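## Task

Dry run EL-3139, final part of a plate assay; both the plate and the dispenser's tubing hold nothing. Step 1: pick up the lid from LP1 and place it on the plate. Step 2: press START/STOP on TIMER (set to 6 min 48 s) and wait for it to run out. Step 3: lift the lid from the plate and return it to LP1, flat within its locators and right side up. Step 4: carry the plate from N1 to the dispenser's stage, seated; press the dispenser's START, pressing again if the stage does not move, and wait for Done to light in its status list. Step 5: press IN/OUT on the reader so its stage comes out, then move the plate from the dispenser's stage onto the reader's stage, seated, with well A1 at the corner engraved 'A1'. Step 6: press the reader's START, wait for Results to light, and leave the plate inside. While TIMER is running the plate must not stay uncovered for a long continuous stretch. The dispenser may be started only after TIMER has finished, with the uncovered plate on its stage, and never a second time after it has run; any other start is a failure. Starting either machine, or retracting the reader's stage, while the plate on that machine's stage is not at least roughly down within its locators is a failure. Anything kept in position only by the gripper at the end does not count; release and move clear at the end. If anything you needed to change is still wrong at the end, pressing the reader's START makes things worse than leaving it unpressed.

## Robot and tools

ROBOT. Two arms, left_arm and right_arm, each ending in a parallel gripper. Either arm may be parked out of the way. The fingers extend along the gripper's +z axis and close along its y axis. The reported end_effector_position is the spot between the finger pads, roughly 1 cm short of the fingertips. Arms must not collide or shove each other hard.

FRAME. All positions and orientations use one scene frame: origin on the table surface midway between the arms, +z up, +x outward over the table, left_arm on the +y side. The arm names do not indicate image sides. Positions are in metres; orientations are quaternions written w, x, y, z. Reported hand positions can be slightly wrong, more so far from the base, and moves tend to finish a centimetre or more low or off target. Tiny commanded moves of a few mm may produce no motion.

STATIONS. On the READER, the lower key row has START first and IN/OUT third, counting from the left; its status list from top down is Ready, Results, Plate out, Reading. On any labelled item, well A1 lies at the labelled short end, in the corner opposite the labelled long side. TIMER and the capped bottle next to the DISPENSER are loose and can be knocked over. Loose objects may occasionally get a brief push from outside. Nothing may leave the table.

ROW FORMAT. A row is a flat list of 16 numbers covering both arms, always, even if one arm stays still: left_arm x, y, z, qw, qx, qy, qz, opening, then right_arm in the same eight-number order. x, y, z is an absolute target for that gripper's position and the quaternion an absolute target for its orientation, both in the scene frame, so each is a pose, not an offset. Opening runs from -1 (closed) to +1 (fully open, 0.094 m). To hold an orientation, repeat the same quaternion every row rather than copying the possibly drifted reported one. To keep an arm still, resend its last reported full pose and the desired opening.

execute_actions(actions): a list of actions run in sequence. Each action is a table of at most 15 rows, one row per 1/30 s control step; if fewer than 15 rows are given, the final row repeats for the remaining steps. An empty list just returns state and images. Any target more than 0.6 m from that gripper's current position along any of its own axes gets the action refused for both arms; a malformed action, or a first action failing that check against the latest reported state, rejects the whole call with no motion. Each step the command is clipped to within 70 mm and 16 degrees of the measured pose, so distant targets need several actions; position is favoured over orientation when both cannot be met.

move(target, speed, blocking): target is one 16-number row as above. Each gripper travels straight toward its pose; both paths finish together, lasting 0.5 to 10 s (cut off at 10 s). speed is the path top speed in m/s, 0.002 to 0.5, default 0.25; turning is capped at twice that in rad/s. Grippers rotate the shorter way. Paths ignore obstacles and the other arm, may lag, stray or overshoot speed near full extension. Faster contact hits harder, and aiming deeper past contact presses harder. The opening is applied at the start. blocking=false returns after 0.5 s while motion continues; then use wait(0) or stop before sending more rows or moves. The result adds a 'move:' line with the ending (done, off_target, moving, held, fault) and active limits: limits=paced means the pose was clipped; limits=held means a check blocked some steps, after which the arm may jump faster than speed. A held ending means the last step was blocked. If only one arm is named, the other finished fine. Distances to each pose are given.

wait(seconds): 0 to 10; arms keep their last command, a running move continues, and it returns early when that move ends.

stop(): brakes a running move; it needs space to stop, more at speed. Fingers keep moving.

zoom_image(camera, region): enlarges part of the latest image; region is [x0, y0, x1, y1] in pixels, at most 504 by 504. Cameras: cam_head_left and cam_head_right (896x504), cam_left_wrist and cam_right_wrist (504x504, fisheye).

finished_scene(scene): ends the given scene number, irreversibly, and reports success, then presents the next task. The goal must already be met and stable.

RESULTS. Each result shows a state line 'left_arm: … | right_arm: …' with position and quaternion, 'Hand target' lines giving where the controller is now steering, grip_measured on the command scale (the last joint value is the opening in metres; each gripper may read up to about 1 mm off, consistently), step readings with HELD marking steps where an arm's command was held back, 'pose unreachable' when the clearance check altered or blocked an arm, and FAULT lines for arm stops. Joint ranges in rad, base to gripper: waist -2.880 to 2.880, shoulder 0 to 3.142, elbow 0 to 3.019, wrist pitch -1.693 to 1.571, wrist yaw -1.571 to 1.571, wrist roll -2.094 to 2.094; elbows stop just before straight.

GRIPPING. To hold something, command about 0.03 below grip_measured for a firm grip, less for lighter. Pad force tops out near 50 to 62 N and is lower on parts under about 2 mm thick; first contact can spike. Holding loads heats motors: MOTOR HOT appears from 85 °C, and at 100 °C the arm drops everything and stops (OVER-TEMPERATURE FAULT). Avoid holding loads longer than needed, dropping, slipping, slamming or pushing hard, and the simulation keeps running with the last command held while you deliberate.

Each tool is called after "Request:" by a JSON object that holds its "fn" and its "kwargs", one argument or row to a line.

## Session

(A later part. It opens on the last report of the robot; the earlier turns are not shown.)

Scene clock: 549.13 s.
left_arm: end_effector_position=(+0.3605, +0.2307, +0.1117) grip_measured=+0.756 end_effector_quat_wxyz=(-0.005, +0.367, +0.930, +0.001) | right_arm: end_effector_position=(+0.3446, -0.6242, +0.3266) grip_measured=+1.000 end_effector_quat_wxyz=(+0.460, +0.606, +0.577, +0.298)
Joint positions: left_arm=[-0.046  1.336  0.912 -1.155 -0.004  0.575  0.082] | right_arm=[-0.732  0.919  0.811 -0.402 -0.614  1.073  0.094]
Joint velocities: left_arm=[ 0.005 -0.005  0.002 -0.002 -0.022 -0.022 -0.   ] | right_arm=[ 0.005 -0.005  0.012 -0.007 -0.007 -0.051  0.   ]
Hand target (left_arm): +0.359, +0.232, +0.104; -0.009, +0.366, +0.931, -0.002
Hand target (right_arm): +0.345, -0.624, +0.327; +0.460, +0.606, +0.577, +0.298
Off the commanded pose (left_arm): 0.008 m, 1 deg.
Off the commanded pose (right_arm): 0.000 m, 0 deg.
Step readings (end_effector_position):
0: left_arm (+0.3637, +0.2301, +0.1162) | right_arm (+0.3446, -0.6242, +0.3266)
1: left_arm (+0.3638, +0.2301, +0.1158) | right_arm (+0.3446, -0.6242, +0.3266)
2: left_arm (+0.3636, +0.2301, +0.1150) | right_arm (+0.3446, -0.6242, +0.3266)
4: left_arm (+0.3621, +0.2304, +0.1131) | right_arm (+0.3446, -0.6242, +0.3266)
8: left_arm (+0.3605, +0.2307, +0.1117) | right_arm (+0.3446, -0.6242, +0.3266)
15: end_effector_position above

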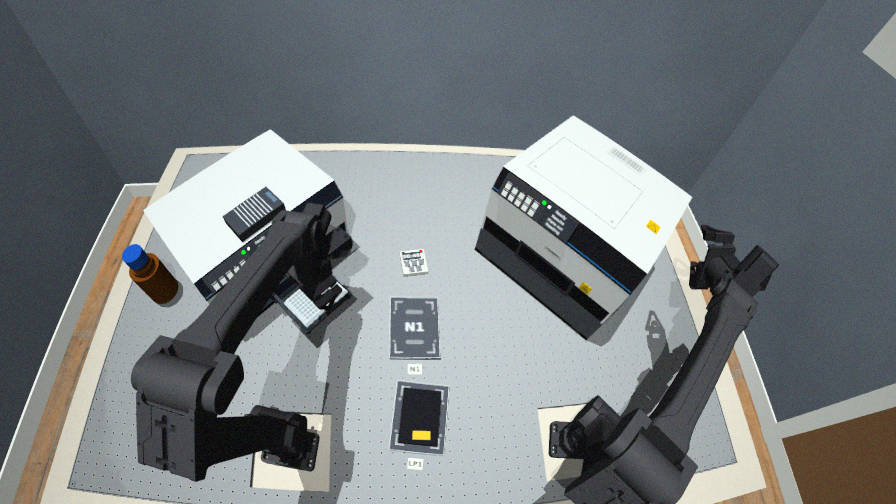

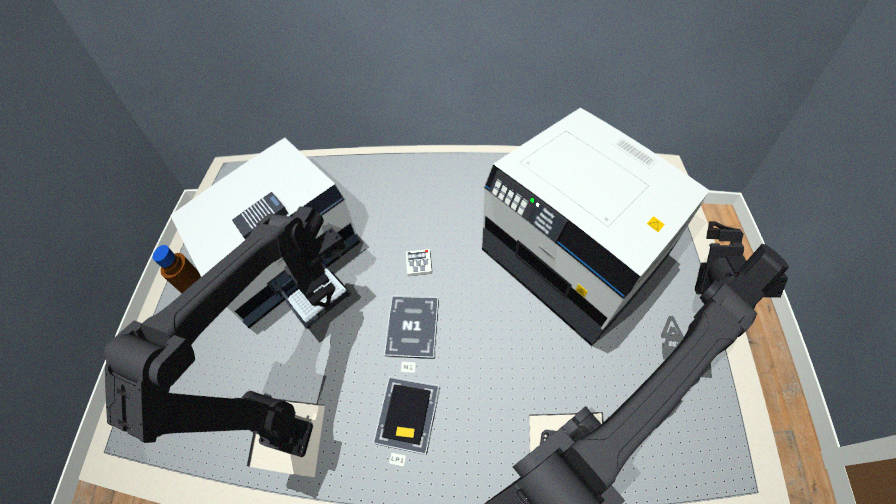

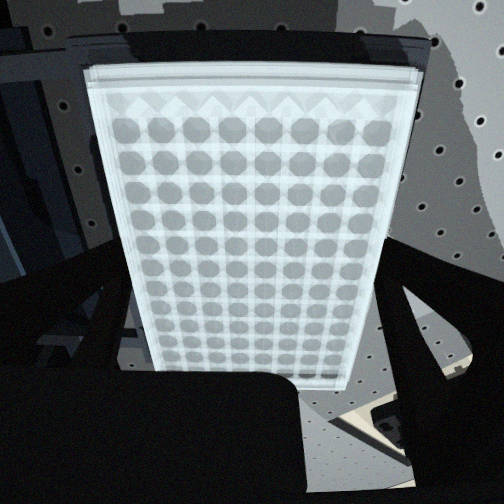

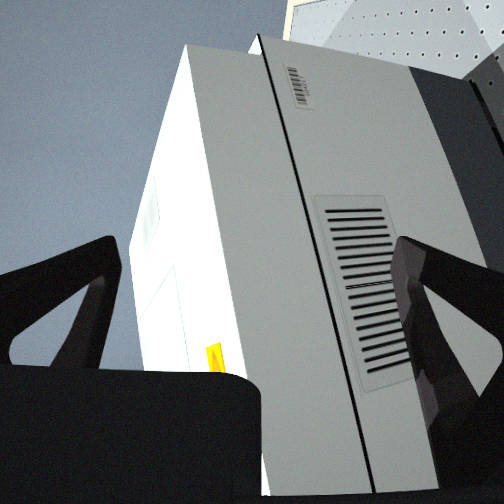

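Request:
{"fn": "execute_actions", "kwargs": {
  "actions": [
    [[0.360,0.2348,0.1025,-0.009,0.364,0.931,-0.002,0.71,0.3446,-0.6242,0.3266,0.460,0.606,0.577,0.298,1]]
  ]
}}

Scene clock: 551.40 s.
left_arm: end_effector_position=(+0.3621, +0.2315, +0.1117) grip_measured=+0.756 end_effector_quat_wxyz=(-0.002, +0.365, +0.931, +0.002) | right_arm: end_effector_position=(+0.3446, -0.6242, +0.3266) grip_measured=+1.000 end_effector_quat_wxyz=(+0.460, +0.606, +0.577, +0.298)
Joint positions: left_arm=[-0.042  1.336  0.912 -1.149 -0.004  0.575  0.082] | right_arm=[-0.732  0.919  0.811 -0.402 -0.614  1.073  0.094]
Joint velocities: left_arm=[ 0.005 -0.005  0.002 -0.002 -0.022  0.095  0.   ] | right_arm=[ 0.005  0.005  0.002 -0.007 -0.007 -0.022  0.   ]
Hand target (left_arm): +0.360, +0.235, +0.103; -0.009, +0.364, +0.931, -0.002
Hand target (right_arm): +0.345, -0.624, +0.327; +0.460, +0.606, +0.577, +0.298
Off the commanded pose (left_arm): 0.010 m, 1 deg.
Off the commanded pose (right_arm): 0.000 m, 0 deg.
Step readings (end_effector_position):
0: left_arm (+0.3605, +0.2307, +0.1117) | right_arm (+0.3446, -0.6242, +0.3266)
1: left_arm (+0.3607, +0.2306, +0.1117) | right_arm (+0.3446, -0.6242, +0.3266)
2: left_arm (+0.3612, +0.2306, +0.1117) | right_arm (+0.3446, -0.6242, +0.3266)
4: left_arm (+0.3619, +0.2311, +0.1117) | right_arm (+0.3446, -0.6242, +0.3266)
8: left_arm (+0.3621, +0.2315, +0.1117) | right_arm (+0.3446, -0.6242, +0.3266)
15: end_effector_position above

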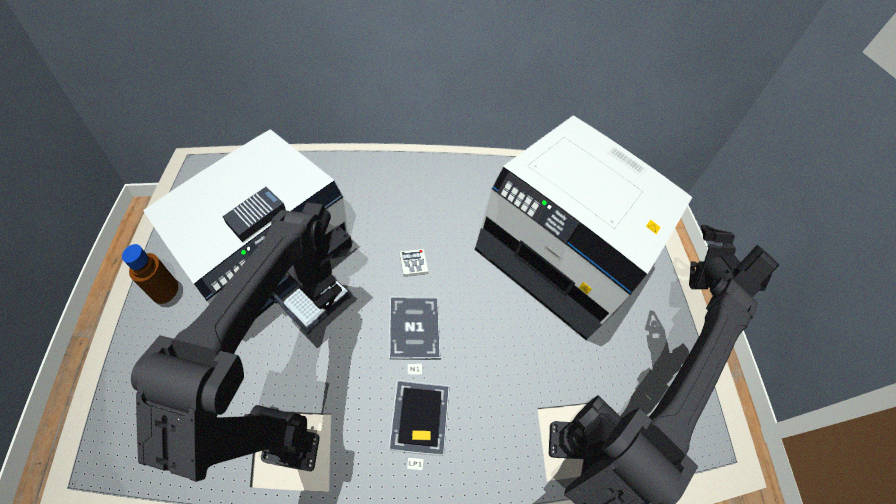

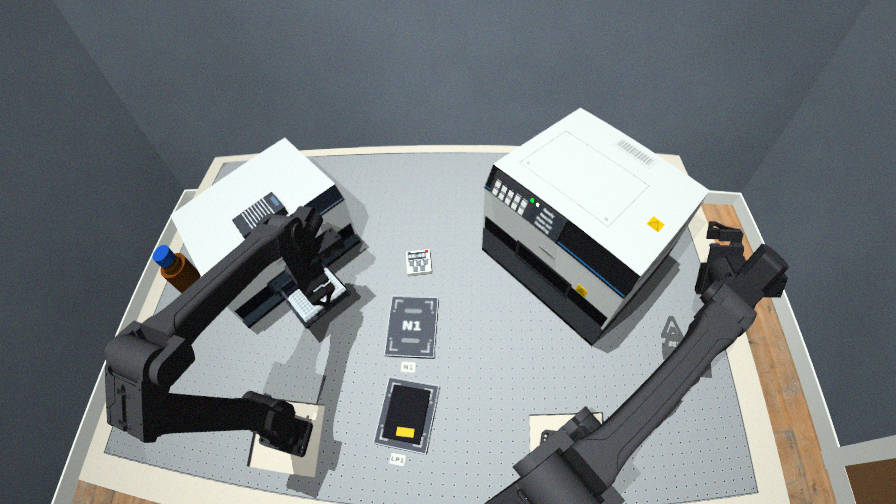

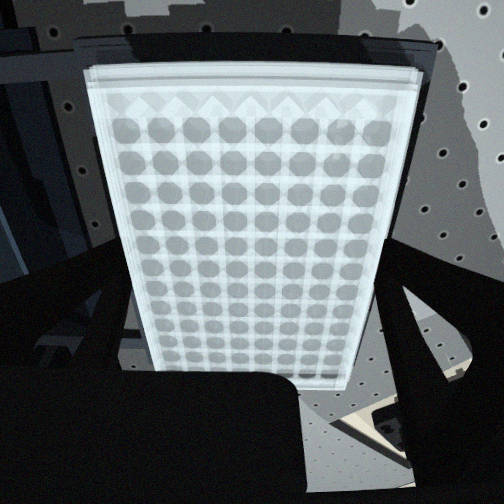

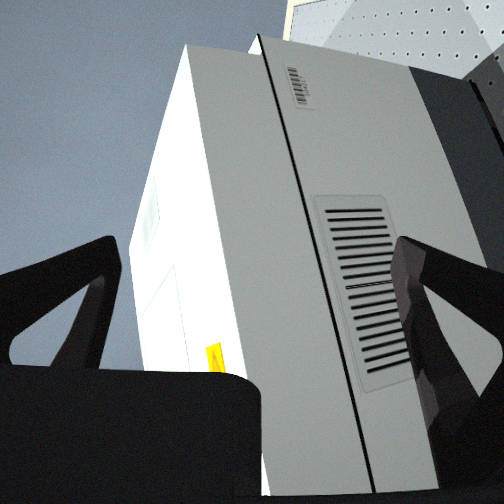

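Request:
{"fn": "execute_actions", "kwargs": {
  "actions": [
    [[0.3590,0.233,0.0965,-0.016,0.370,0.929,-0.003,0.71,0.3446,-0.6242,0.3266,0.460,0.606,0.577,0.298,1]]
  ]
}}

Scene clock: 553.07 s.
left_arm: end_effector_position=(+0.3626, +0.2315, +0.1079) grip_measured=+0.756 end_effector_quat_wxyz=(-0.006, +0.365, +0.931, +0.001) | right_arm: end_effector_position=(+0.3446, -0.6242, +0.3266) grip_measured=+1.000 end_effector_quat_wxyz=(+0.460, +0.606, +0.577, +0.298)
Joint positions: left_arm=[-0.042  1.347  0.912 -1.147 -0.004  0.575  0.082] | right_arm=[-0.732  0.919  0.811 -0.402 -0.614  1.073  0.094]
Joint velocities: left_arm=[-0.015 -0.005 -0.012 -0.002 -0.022 -0.007 -0.001] | right_arm=[-0.005  0.005  0.002  0.017  0.007  0.066  0.   ]
Hand target (left_arm): +0.359, +0.233, +0.097; -0.016, +0.370, +0.929, -0.003
Hand target (right_arm): +0.345, -0.624, +0.327; +0.460, +0.606, +0.577, +0.298
Off the commanded pose (left_arm): 0.012 m, 1 deg.
Off the commanded pose (right_arm): 0.000 m, 0 deg.
Step readings (end_effector_position):
0: left_arm (+0.3621, +0.2315, +0.1117) | right_arm (+0.3446, -0.6242, +0.3266)
1: left_arm (+0.3622, +0.2315, +0.1114) | right_arm (+0.3446, -0.6242, +0.3266)
2: left_arm (+0.3625, +0.2315, +0.1109) | right_arm (+0.3446, -0.6242, +0.3266)
4: left_arm (+0.3626, +0.2315, +0.1093) | right_arm (+0.3446, -0.6242, +0.3266)
8: left_arm (+0.3626, +0.2315, +0.1079) | right_arm (+0.3446, -0.6242, +0.3266)
15: end_effector_position above

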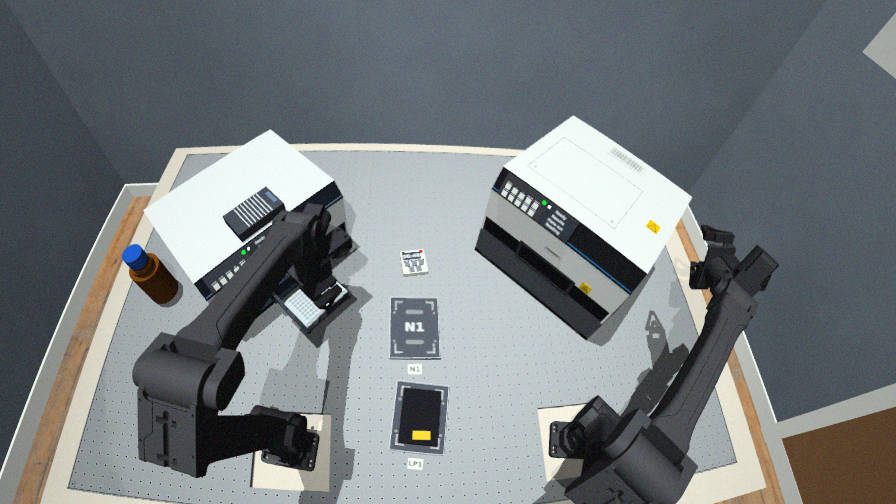

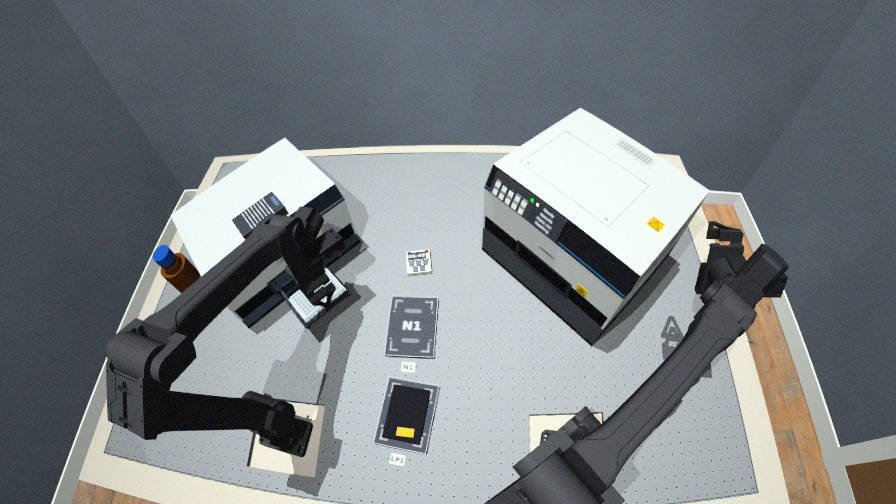

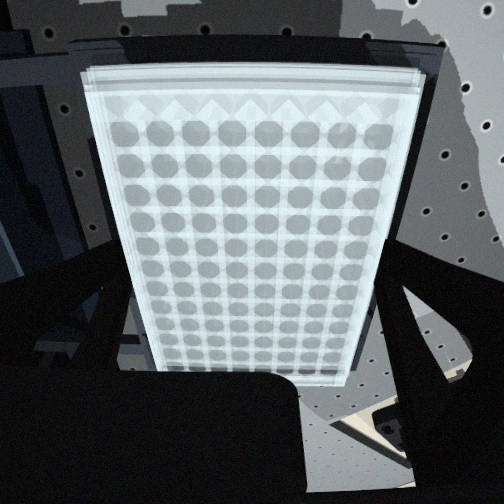

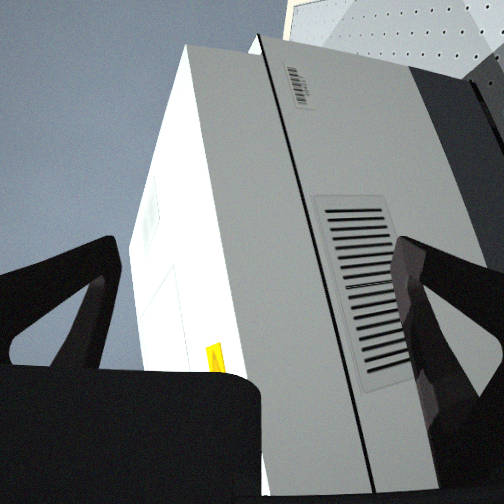

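The far end is riding on the locator chamfer, so I'm pulling inward about 1.5 mm.

Request:
{"fn": "execute_actions", "kwargs": {
  "actions": [
    [[0.3565,0.2335,0.0955,-0.017,0.370,0.929,-0.004,0.71,0.3446,-0.6242,0.3266,0.460,0.606,0.577,0.298,1]]
  ]
}}

Scene clock: 554.97 s.
left_arm: end_effector_position=(+0.3620, +0.2316, +0.1074) grip_measured=+0.756 end_effector_quat_wxyz=(-0.006, +0.365, +0.931, +0.001) | right_arm: end_effector_position=(+0.3446, -0.6242, +0.3266) grip_measured=+1.000 end_effector_quat_wxyz=(+0.460, +0.606, +0.577, +0.298)
Joint positions: left_arm=[-0.042  1.347  0.91  -1.146 -0.004  0.575  0.082] | right_arm=[-0.732  0.919  0.811 -0.402 -0.614  1.073  0.094]
Joint velocities: left_arm=[-0.024  0.015 -0.012  0.007 -0.007 -0.066 -0.002] | right_arm=[-0.005  0.005  0.002 -0.007 -0.051 -0.007  0.   ]
Hand target (left_arm): +0.356, +0.234, +0.096; -0.017, +0.370, +0.929, -0.004
Hand target (right_arm): +0.345, -0.624, +0.327; +0.460, +0.606, +0.577, +0.298
Off the commanded pose (left_arm): 0.013 m, 1 deg.
Off the commanded pose (right_arm): 0.000 m, 0 deg.
Step readings (end_effector_position):
0: left_arm (+0.3626, +0.2315, +0.1079) | right_arm (+0.3446, -0.6242, +0.3266)
1: left_arm (+0.3623, +0.2315, +0.1077) | right_arm (+0.3446, -0.6242, +0.3266)
2: left_arm (+0.3620, +0.2316, +0.1074) | right_arm (+0.3446, -0.6242, +0.3266)
4: left_arm (+0.3620, +0.2316, +0.1074) | right_arm (+0.3446, -0.6242, +0.3266)
8: left_arm (+0.3620, +0.2316, +0.1074) | right_arm (+0.3446, -0.6242, +0.3266)
15: end_effector_position above

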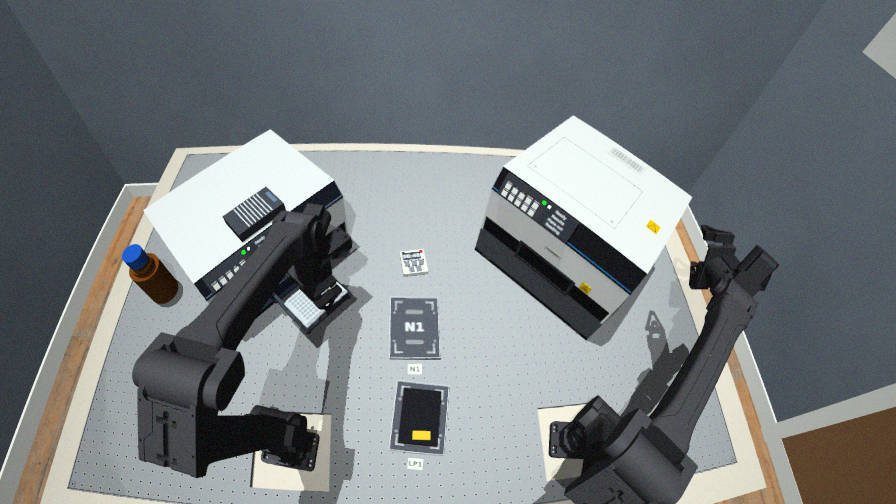

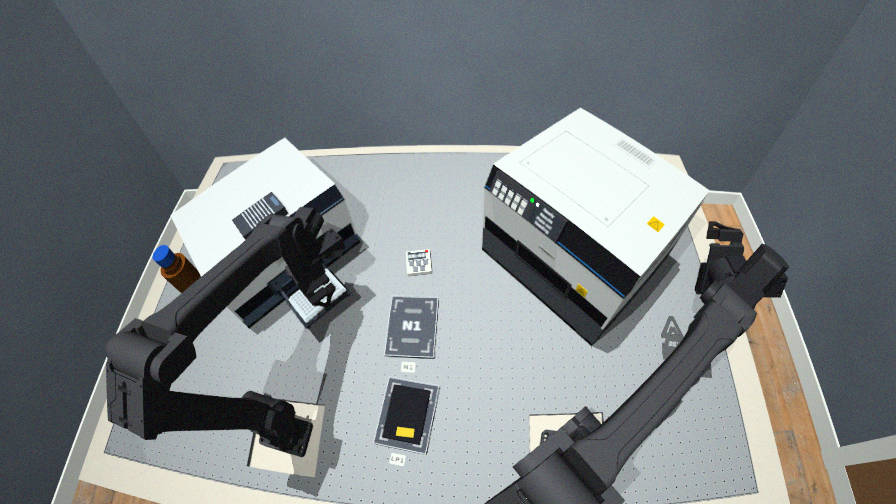

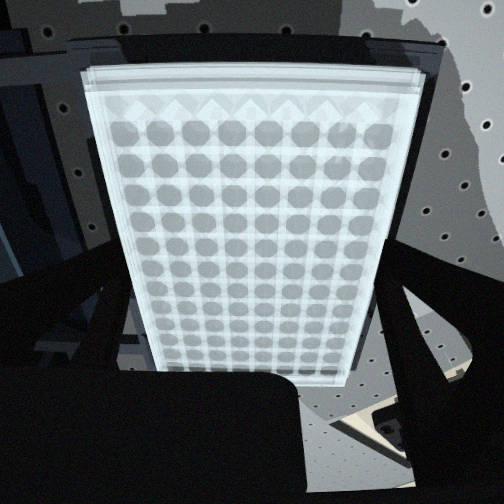

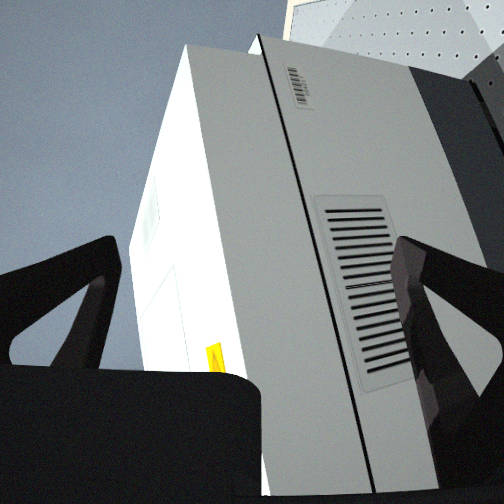

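Request:
{"fn": "execute_actions", "kwargs": {
  "actions": [
    [[0.3545,0.234,0.094,-0.019,0.370,0.929,-0.004,0.71,0.3446,-0.6242,0.3266,0.460,0.606,0.577,0.298,1]]
  ]
}}

Scene clock: 557.00 s.
left_arm: end_effector_position=(+0.3620, +0.2316, +0.1074) grip_measured=+0.756 end_effector_quat_wxyz=(-0.006, +0.365, +0.931, +0.001) | right_arm: end_effector_position=(+0.3446, -0.6242, +0.3266) grip_measured=+1.000 end_effector_quat_wxyz=(+0.460, +0.606, +0.577, +0.298)
Joint positions: left_arm=[-0.042  1.347  0.91  -1.146 -0.004  0.575  0.082] | right_arm=[-0.732  0.919  0.811 -0.402 -0.614  1.073  0.094]
Joint velocities: left_arm=[-0.005 -0.005 -0.007  0.002 -0.022 -0.051 -0.   ] | right_arm=[ 0.005 -0.015  0.017 -0.012  0.037  0.022  0.   ]
Hand target (left_arm): +0.354, +0.234, +0.094; -0.019, +0.370, +0.929, -0.004
Hand target (right_arm): +0.345, -0.624, +0.327; +0.460, +0.606, +0.577, +0.298
Off the commanded pose (left_arm): 0.016 m, 2 deg.
Off the commanded pose (right_arm): 0.000 m, 0 deg.
Step readings (end_effector_position):
0: left_arm (+0.3620, +0.2316, +0.1074) | right_arm (+0.3446, -0.6242, +0.3266)
1: left_arm (+0.3620, +0.2316, +0.1074) | right_arm (+0.3446, -0.6242, +0.3266)
2: left_arm (+0.3620, +0.2316, +0.1074) | right_arm (+0.3446, -0.6242, +0.3266)
4: left_arm (+0.3620, +0.2316, +0.1074) | right_arm (+0.3446, -0.6242, +0.3266)
8: left_arm (+0.3620, +0.2316, +0.1074) | right_arm (+0.3446, -0.6242, +0.3266)
15: end_effector_position above

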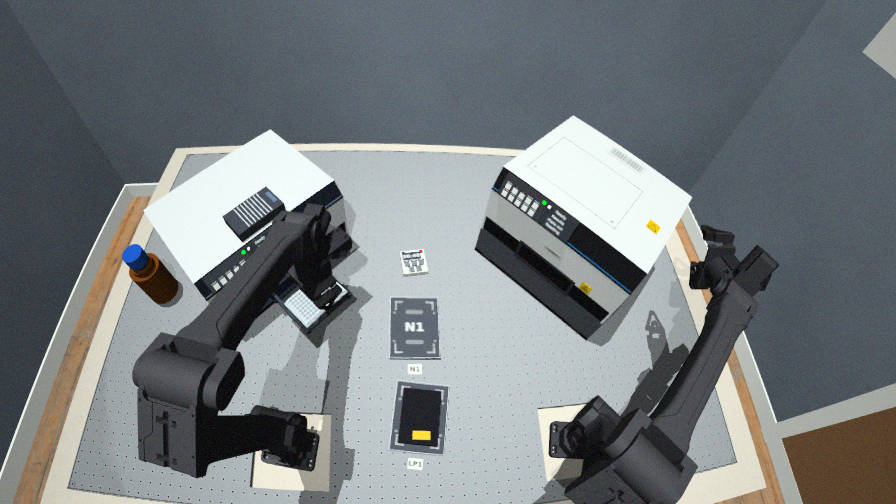

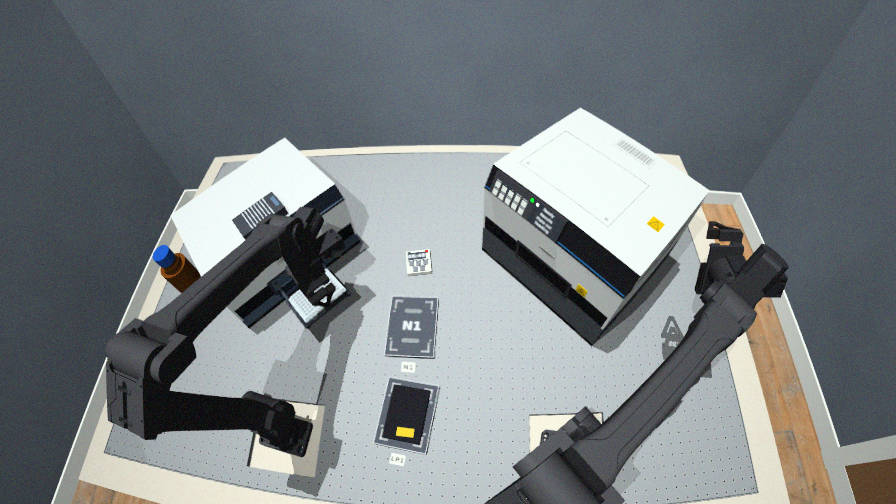

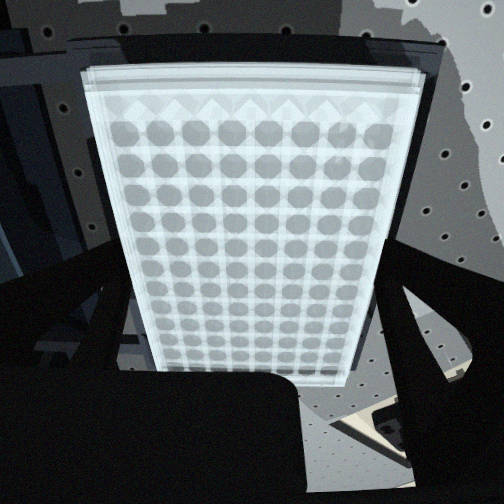

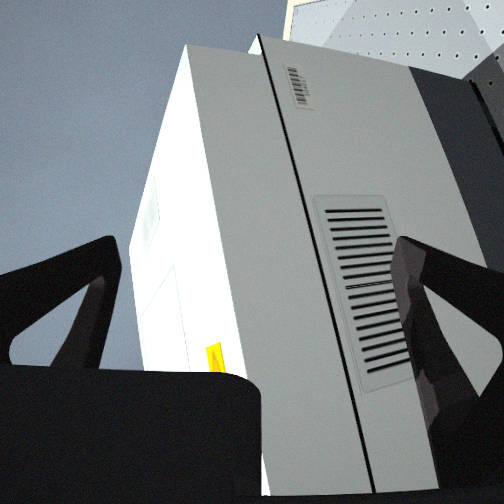

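Near end is down against its stop; relaxing the push and releasing to let it settle.

Request:
{"fn": "execute_actions", "kwargs": {
  "actions": [
    [[0.361,0.232,0.104,-0.008,0.366,0.930,0,0.71,0.3446,-0.6242,0.3266,0.460,0.606,0.577,0.298,1],[0.361,0.232,0.104,-0.008,0.366,0.930,0,0.71,0.3446,-0.6242,0.3266,0.460,0.606,0.577,0.298,1],[0.361,0.232,0.104,-0.008,0.366,0.930,0,0.71,0.3446,-0.6242,0.3266,0.460,0.606,0.577,0.298,1],[0.361,0.232,0.104,-0.008,0.366,0.930,0,1,0.3446,-0.6242,0.3266,0.460,0.606,0.577,0.298,1]]
  ]
}}

Request:
{"fn": "zoom_image", "kwargs": {
  "camera": "cam_left_wrist",
  "region": [40,20,200,120]
}}

Request:
{"fn": "zoom_image", "kwargs": {
  "camera": "cam_left_wrist",
  "region": [308,20,468,120]
}}

Scene clock: 560.50 s.
left_arm: end_effector_position=(+0.3620, +0.2316, +0.1074) grip_measured=+1.000 end_effector_quat_wxyz=(-0.006, +0.365, +0.931, +0.001) | right_arm: end_effector_position=(+0.3446, -0.6242, +0.3266) grip_measured=+1.000 end_effector_quat_wxyz=(+0.460, +0.606, +0.577, +0.298)
Joint positions: left_arm=[-0.042  1.347  0.91  -1.146 -0.004  0.575  0.094] | right_arm=[-0.732  0.919  0.811 -0.402 -0.614  1.073  0.094]
Joint velocities: left_arm=[-0.005  0.005  0.012 -0.012  0.037 -0.007  0.   ] | right_arm=[-0.005 -0.005  0.007  0.007  0.051 -0.051  0.   ]
Hand target (left_arm): +0.361, +0.232, +0.104; -0.008, +0.366, +0.931, +0.000
Hand target (right_arm): +0.345, -0.624, +0.327; +0.460, +0.606, +0.577, +0.298
Off the commanded pose (left_arm): 0.004 m, 0 deg.
Off the commanded pose (right_arm): 0.000 m, 0 deg.
Step readings (end_effector_position):
0: left_arm (+0.3620, +0.2316, +0.1074) | right_arm (+0.3446, -0.6242, +0.3266)
1: left_arm (+0.3620, +0.2316, +0.1074) | right_arm (+0.3446, -0.6242, +0.3266)
2: left_arm (+0.3620, +0.2316, +0.1074) | right_arm (+0.3446, -0.6242, +0.3266)
4: left_arm (+0.3620, +0.2316, +0.1074) | right_arm (+0.3446, -0.6242, +0.3266)
8: left_arm (+0.3620, +0.2316, +0.1074) | right_arm (+0.3446, -0.6242, +0.3266)
15: end_effector_position above

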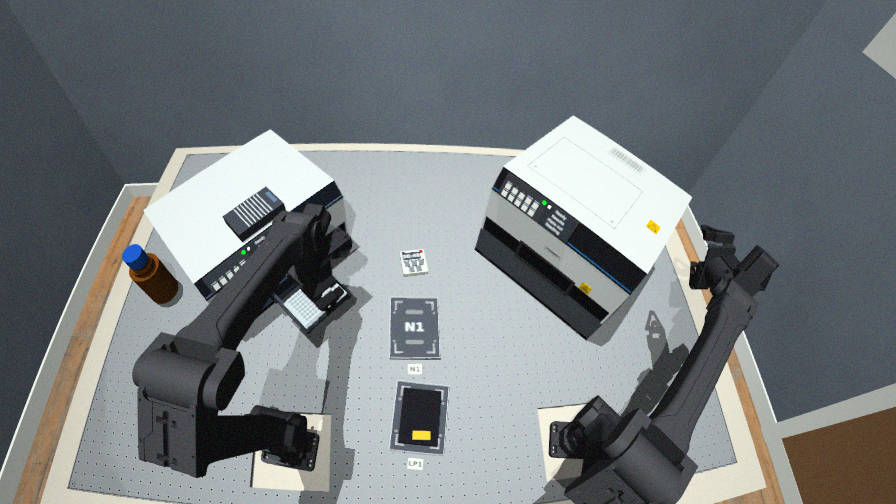

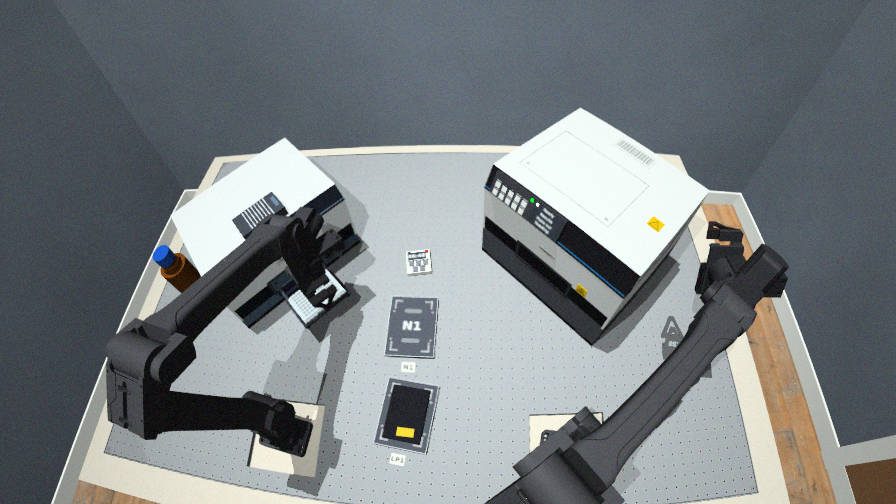

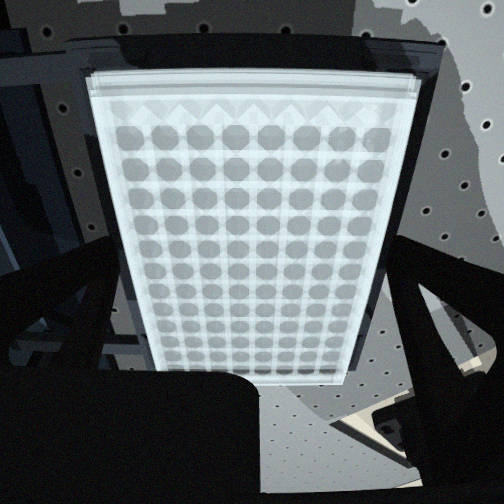

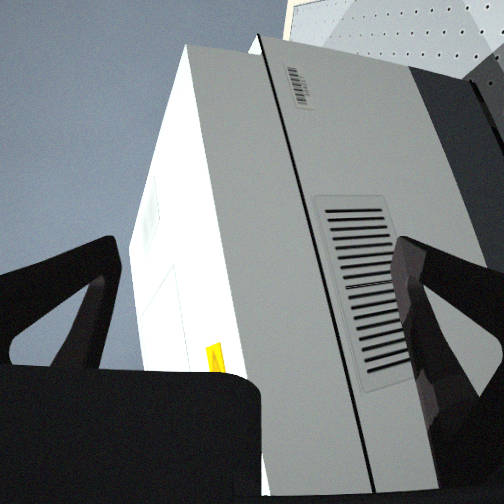

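Region (40, 20, 200, 120) of cam_left_wrist's 504x504 image, scaled by 3.150, with more detail than that image has; it fills the top 315 rows of this view, and the rest is white.

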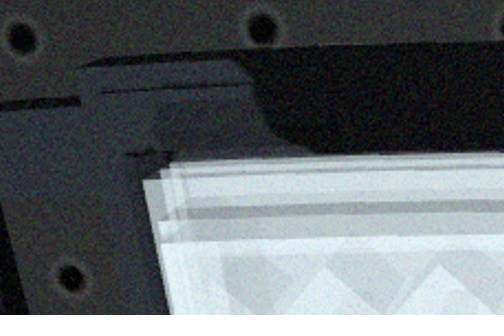

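Region (308, 20, 468, 120) of cam_left_wrist's 504x504 image, scaled by 3.150, with more detail than that image has; it fills the top 315 rows of this view, and the rest is white.

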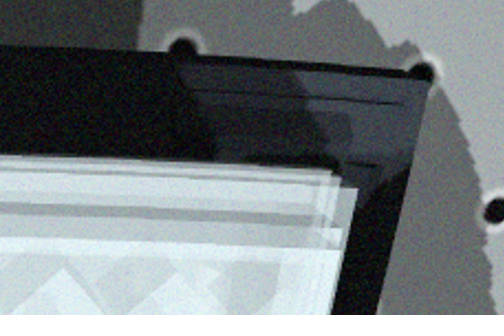

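Request:
{"fn": "execute_actions", "kwargs": {
  "actions": [
    [[0.364,0.231,0.143,0.035,0.366,0.930,0.008,1,0.3446,-0.6242,0.3266,0.460,0.606,0.577,0.298,1]]
  ]
}}

Request:
{"fn": "move", "kwargs": {
  "target": [0.30,0.26,0.24,0.15,0.05,0.985,0.05,-1,0.3446,-0.6242,0.3266,0.460,0.606,0.577,0.298,1],
  "speed": 0.35
}}

Request:
{"fn": "move", "kwargs": {
  "target": [0.285,0.345,0.26,0.351,-0.369,0.847,0.153,-1,0.3446,-0.6242,0.3266,0.460,0.606,0.577,0.298,1],
  "speed": 0.35
}}

Request:
{"fn": "zoom_image", "kwargs": {
  "camera": "cam_head_right",
  "region": [270,250,370,340]
}}

Scene clock: 567.30 s.
left_arm: end_effector_position=(+0.3592, +0.2321, +0.1409) grip_measured=+1.000 end_effector_quat_wxyz=(+0.037, +0.365, +0.930, +0.010) | right_arm: end_effector_position=(+0.3446, -0.6242, +0.3266) grip_measured=+1.000 end_effector_quat_wxyz=(+0.460, +0.606, +0.577, +0.298)
Joint positions: left_arm=[-0.042  1.243  0.91  -1.161 -0.004  0.575  0.094] | right_arm=[-0.732  0.919  0.811 -0.402 -0.614  1.073  0.094]
Joint velocities: left_arm=[ 0.005  0.005 -0.002 -0.002 -0.007 -0.007  0.   ] | right_arm=[-0.005 -0.015 -0.007  0.032  0.007 -0.007  0.   ]
Hand target (left_arm): +0.364, +0.231, +0.143; +0.035, +0.367, +0.930, +0.008
Hand target (right_arm): +0.345, -0.624, +0.327; +0.460, +0.606, +0.577, +0.298
Off the commanded pose (left_arm): 0.005 m, 0 deg.
Off the commanded pose (right_arm): 0.000 m, 0 deg.
Step readings (end_effector_position):
0: left_arm (+0.3620, +0.2316, +0.1074) | right_arm (+0.3446, -0.6242, +0.3266)
1: left_arm (+0.3620, +0.2316, +0.1091) | right_arm (+0.3446, -0.6242, +0.3266)
2: left_arm (+0.3613, +0.2317, +0.1124) | right_arm (+0.3446, -0.6242, +0.3266)
4: left_arm (+0.3609, +0.2318, +0.1229) | right_arm (+0.3446, -0.6242, +0.3266)
8: left_arm (+0.3595, +0.2321, +0.1396) | right_arm (+0.3446, -0.6242, +0.3266)
15: end_effector_position above

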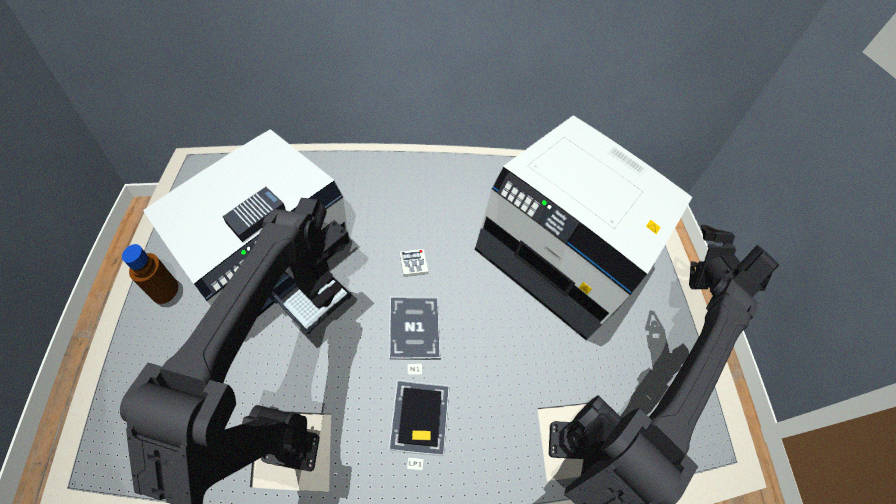

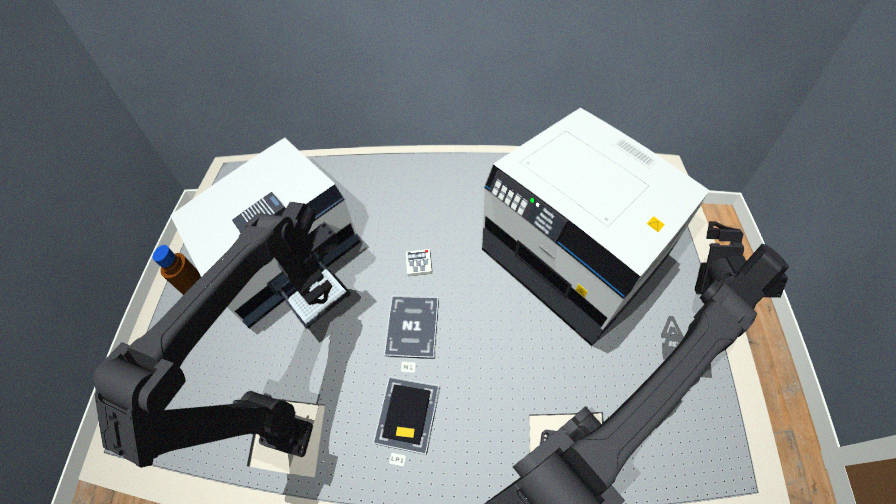

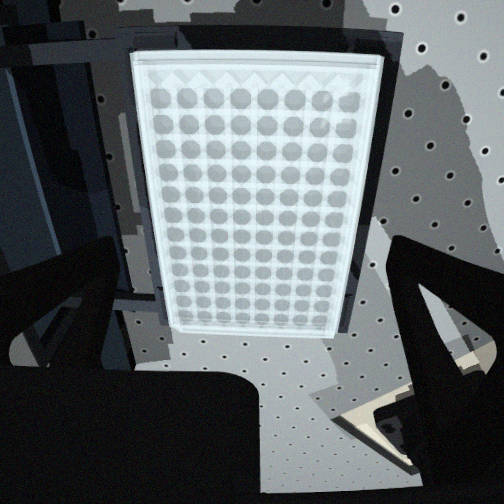

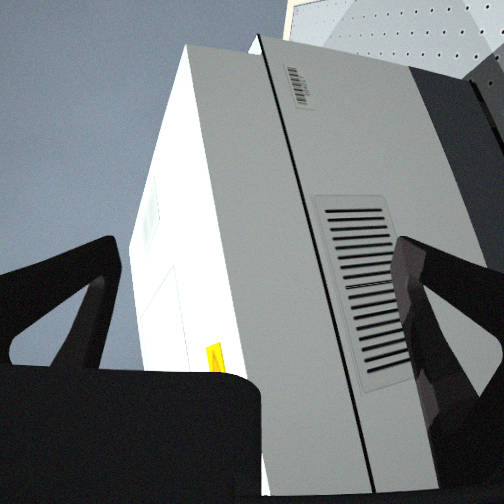

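Scene clock: 568.93 s.
left_arm: end_effector_position=(+0.3015, +0.2624, +0.2423) grip_measured=-0.992 end_effector_quat_wxyz=(+0.157, +0.054, +0.985, +0.048) | right_arm: end_effector_position=(+0.3446, -0.6242, +0.3266) grip_measured=+1.000 end_effector_quat_wxyz=(+0.460, +0.606, +0.577, +0.298)
Joint positions: left_arm=[-0.049  0.863  0.897 -1.302 -0.133 -0.05   0.   ] | right_arm=[-0.732  0.919  0.811 -0.402 -0.614  1.073  0.094]
Joint velocities: left_arm=[-0.015 -0.005 -0.012 -0.002 -0.066  0.007  0.   ] | right_arm=[-0.005 -0.005 -0.002  0.002 -0.037 -0.066  0.   ]
Hand target (left_arm): +0.299, +0.261, +0.240; +0.151, +0.052, +0.986, +0.049
Hand target (right_arm): +0.345, -0.624, +0.327; +0.460, +0.606, +0.577, +0.298
Off the commanded pose (left_arm): 0.004 m, 1 deg.
Off the commanded pose (right_arm): 0.000 m, 0 deg.
move: done

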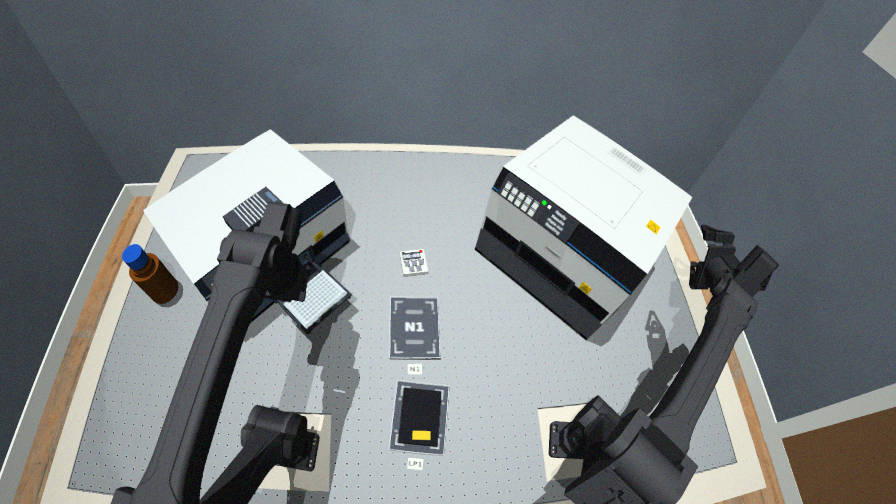

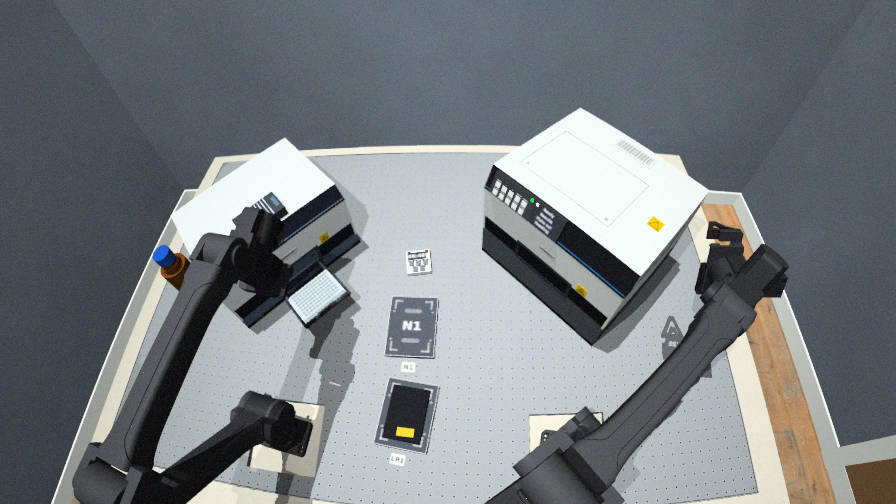

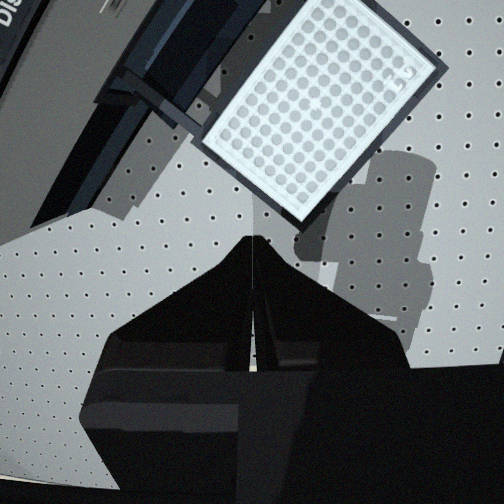

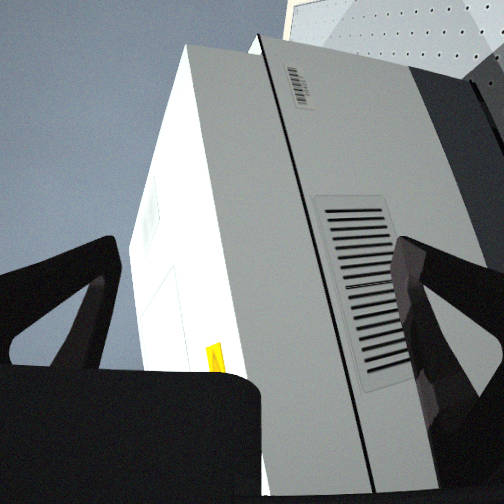

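Scene clock: 571.00 s.
left_arm: end_effector_position=(+0.2864, +0.3454, +0.2638) grip_measured=-0.992 end_effector_quat_wxyz=(+0.350, -0.361, +0.851, +0.153) | right_arm: end_effector_position=(+0.3446, -0.6242, +0.3266) grip_measured=+1.000 end_effector_quat_wxyz=(+0.460, +0.606, +0.577, +0.298)
Joint positions: left_arm=[-0.049  0.679  0.756 -1.149 -0.633 -0.815  0.   ] | right_arm=[-0.732  0.919  0.811 -0.402 -0.614  1.073  0.094]
Joint velocities: left_arm=[ 0.005  0.005  0.017 -0.017 -0.051 -0.051 -0.001] | right_arm=[-0.005 -0.005 -0.007 -0.007 -0.066 -0.022  0.   ]
Hand target (left_arm): +0.286, +0.346, +0.259; +0.353, -0.367, +0.847, +0.151
Hand target (right_arm): +0.345, -0.624, +0.327; +0.460, +0.606, +0.577, +0.298
Off the commanded pose (left_arm): 0.004 m, 1 deg.
Off the commanded pose (right_arm): 0.000 m, 0 deg.
move: done

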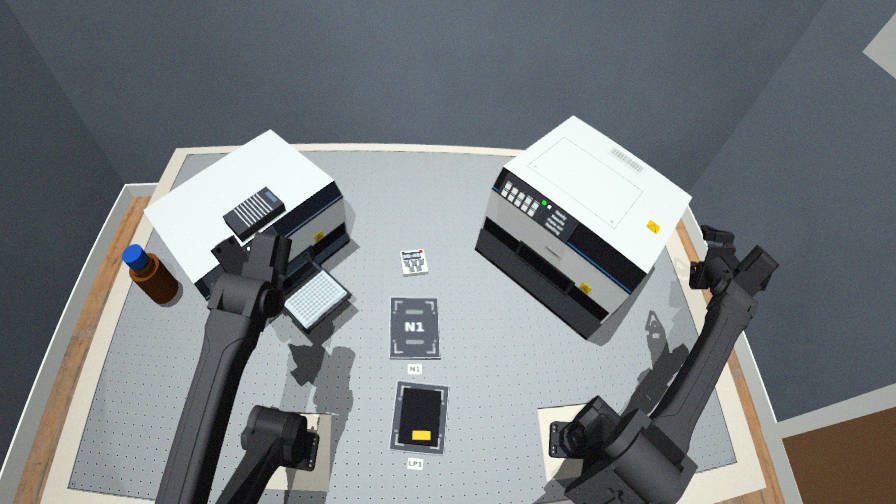

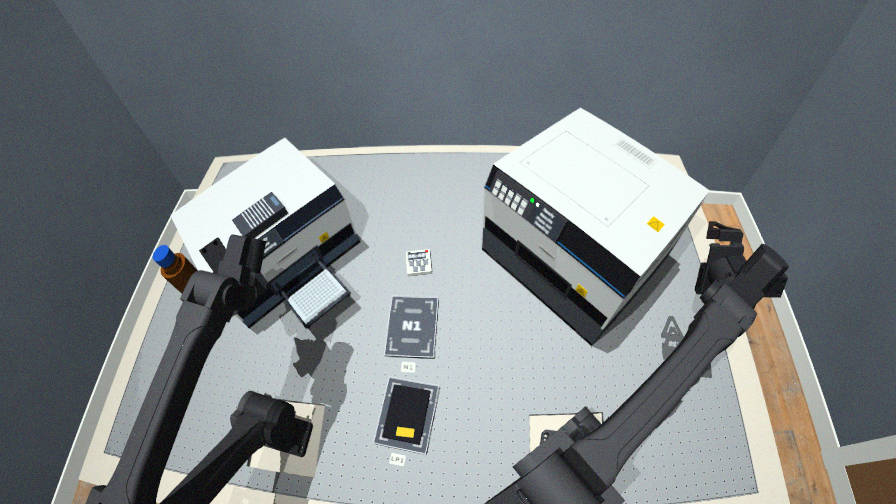

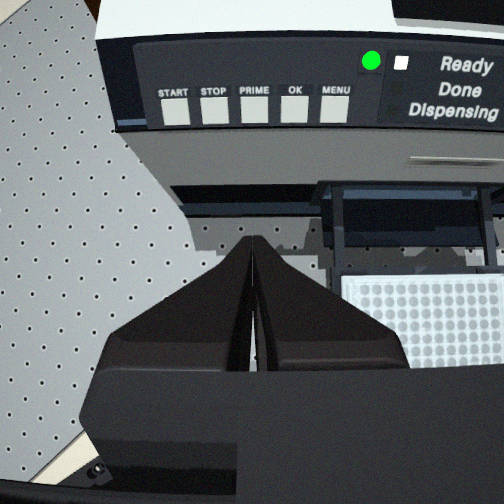

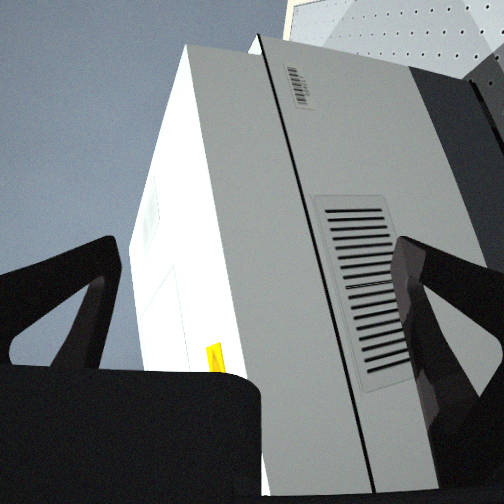

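Region (270, 250, 370, 340) of cam_head_right's 896x504 image, scaled by 5.040, with more detail than that image has; it fills the top 454 rows of this view, and the rest is white.

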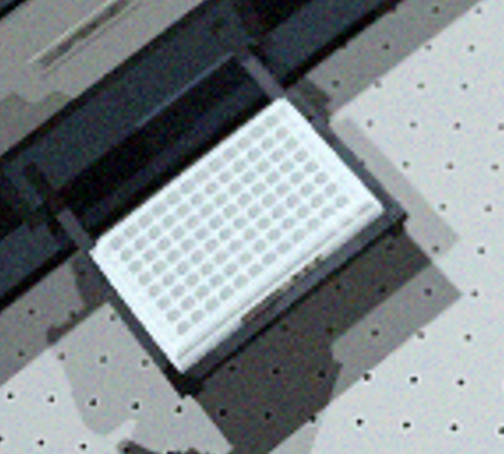

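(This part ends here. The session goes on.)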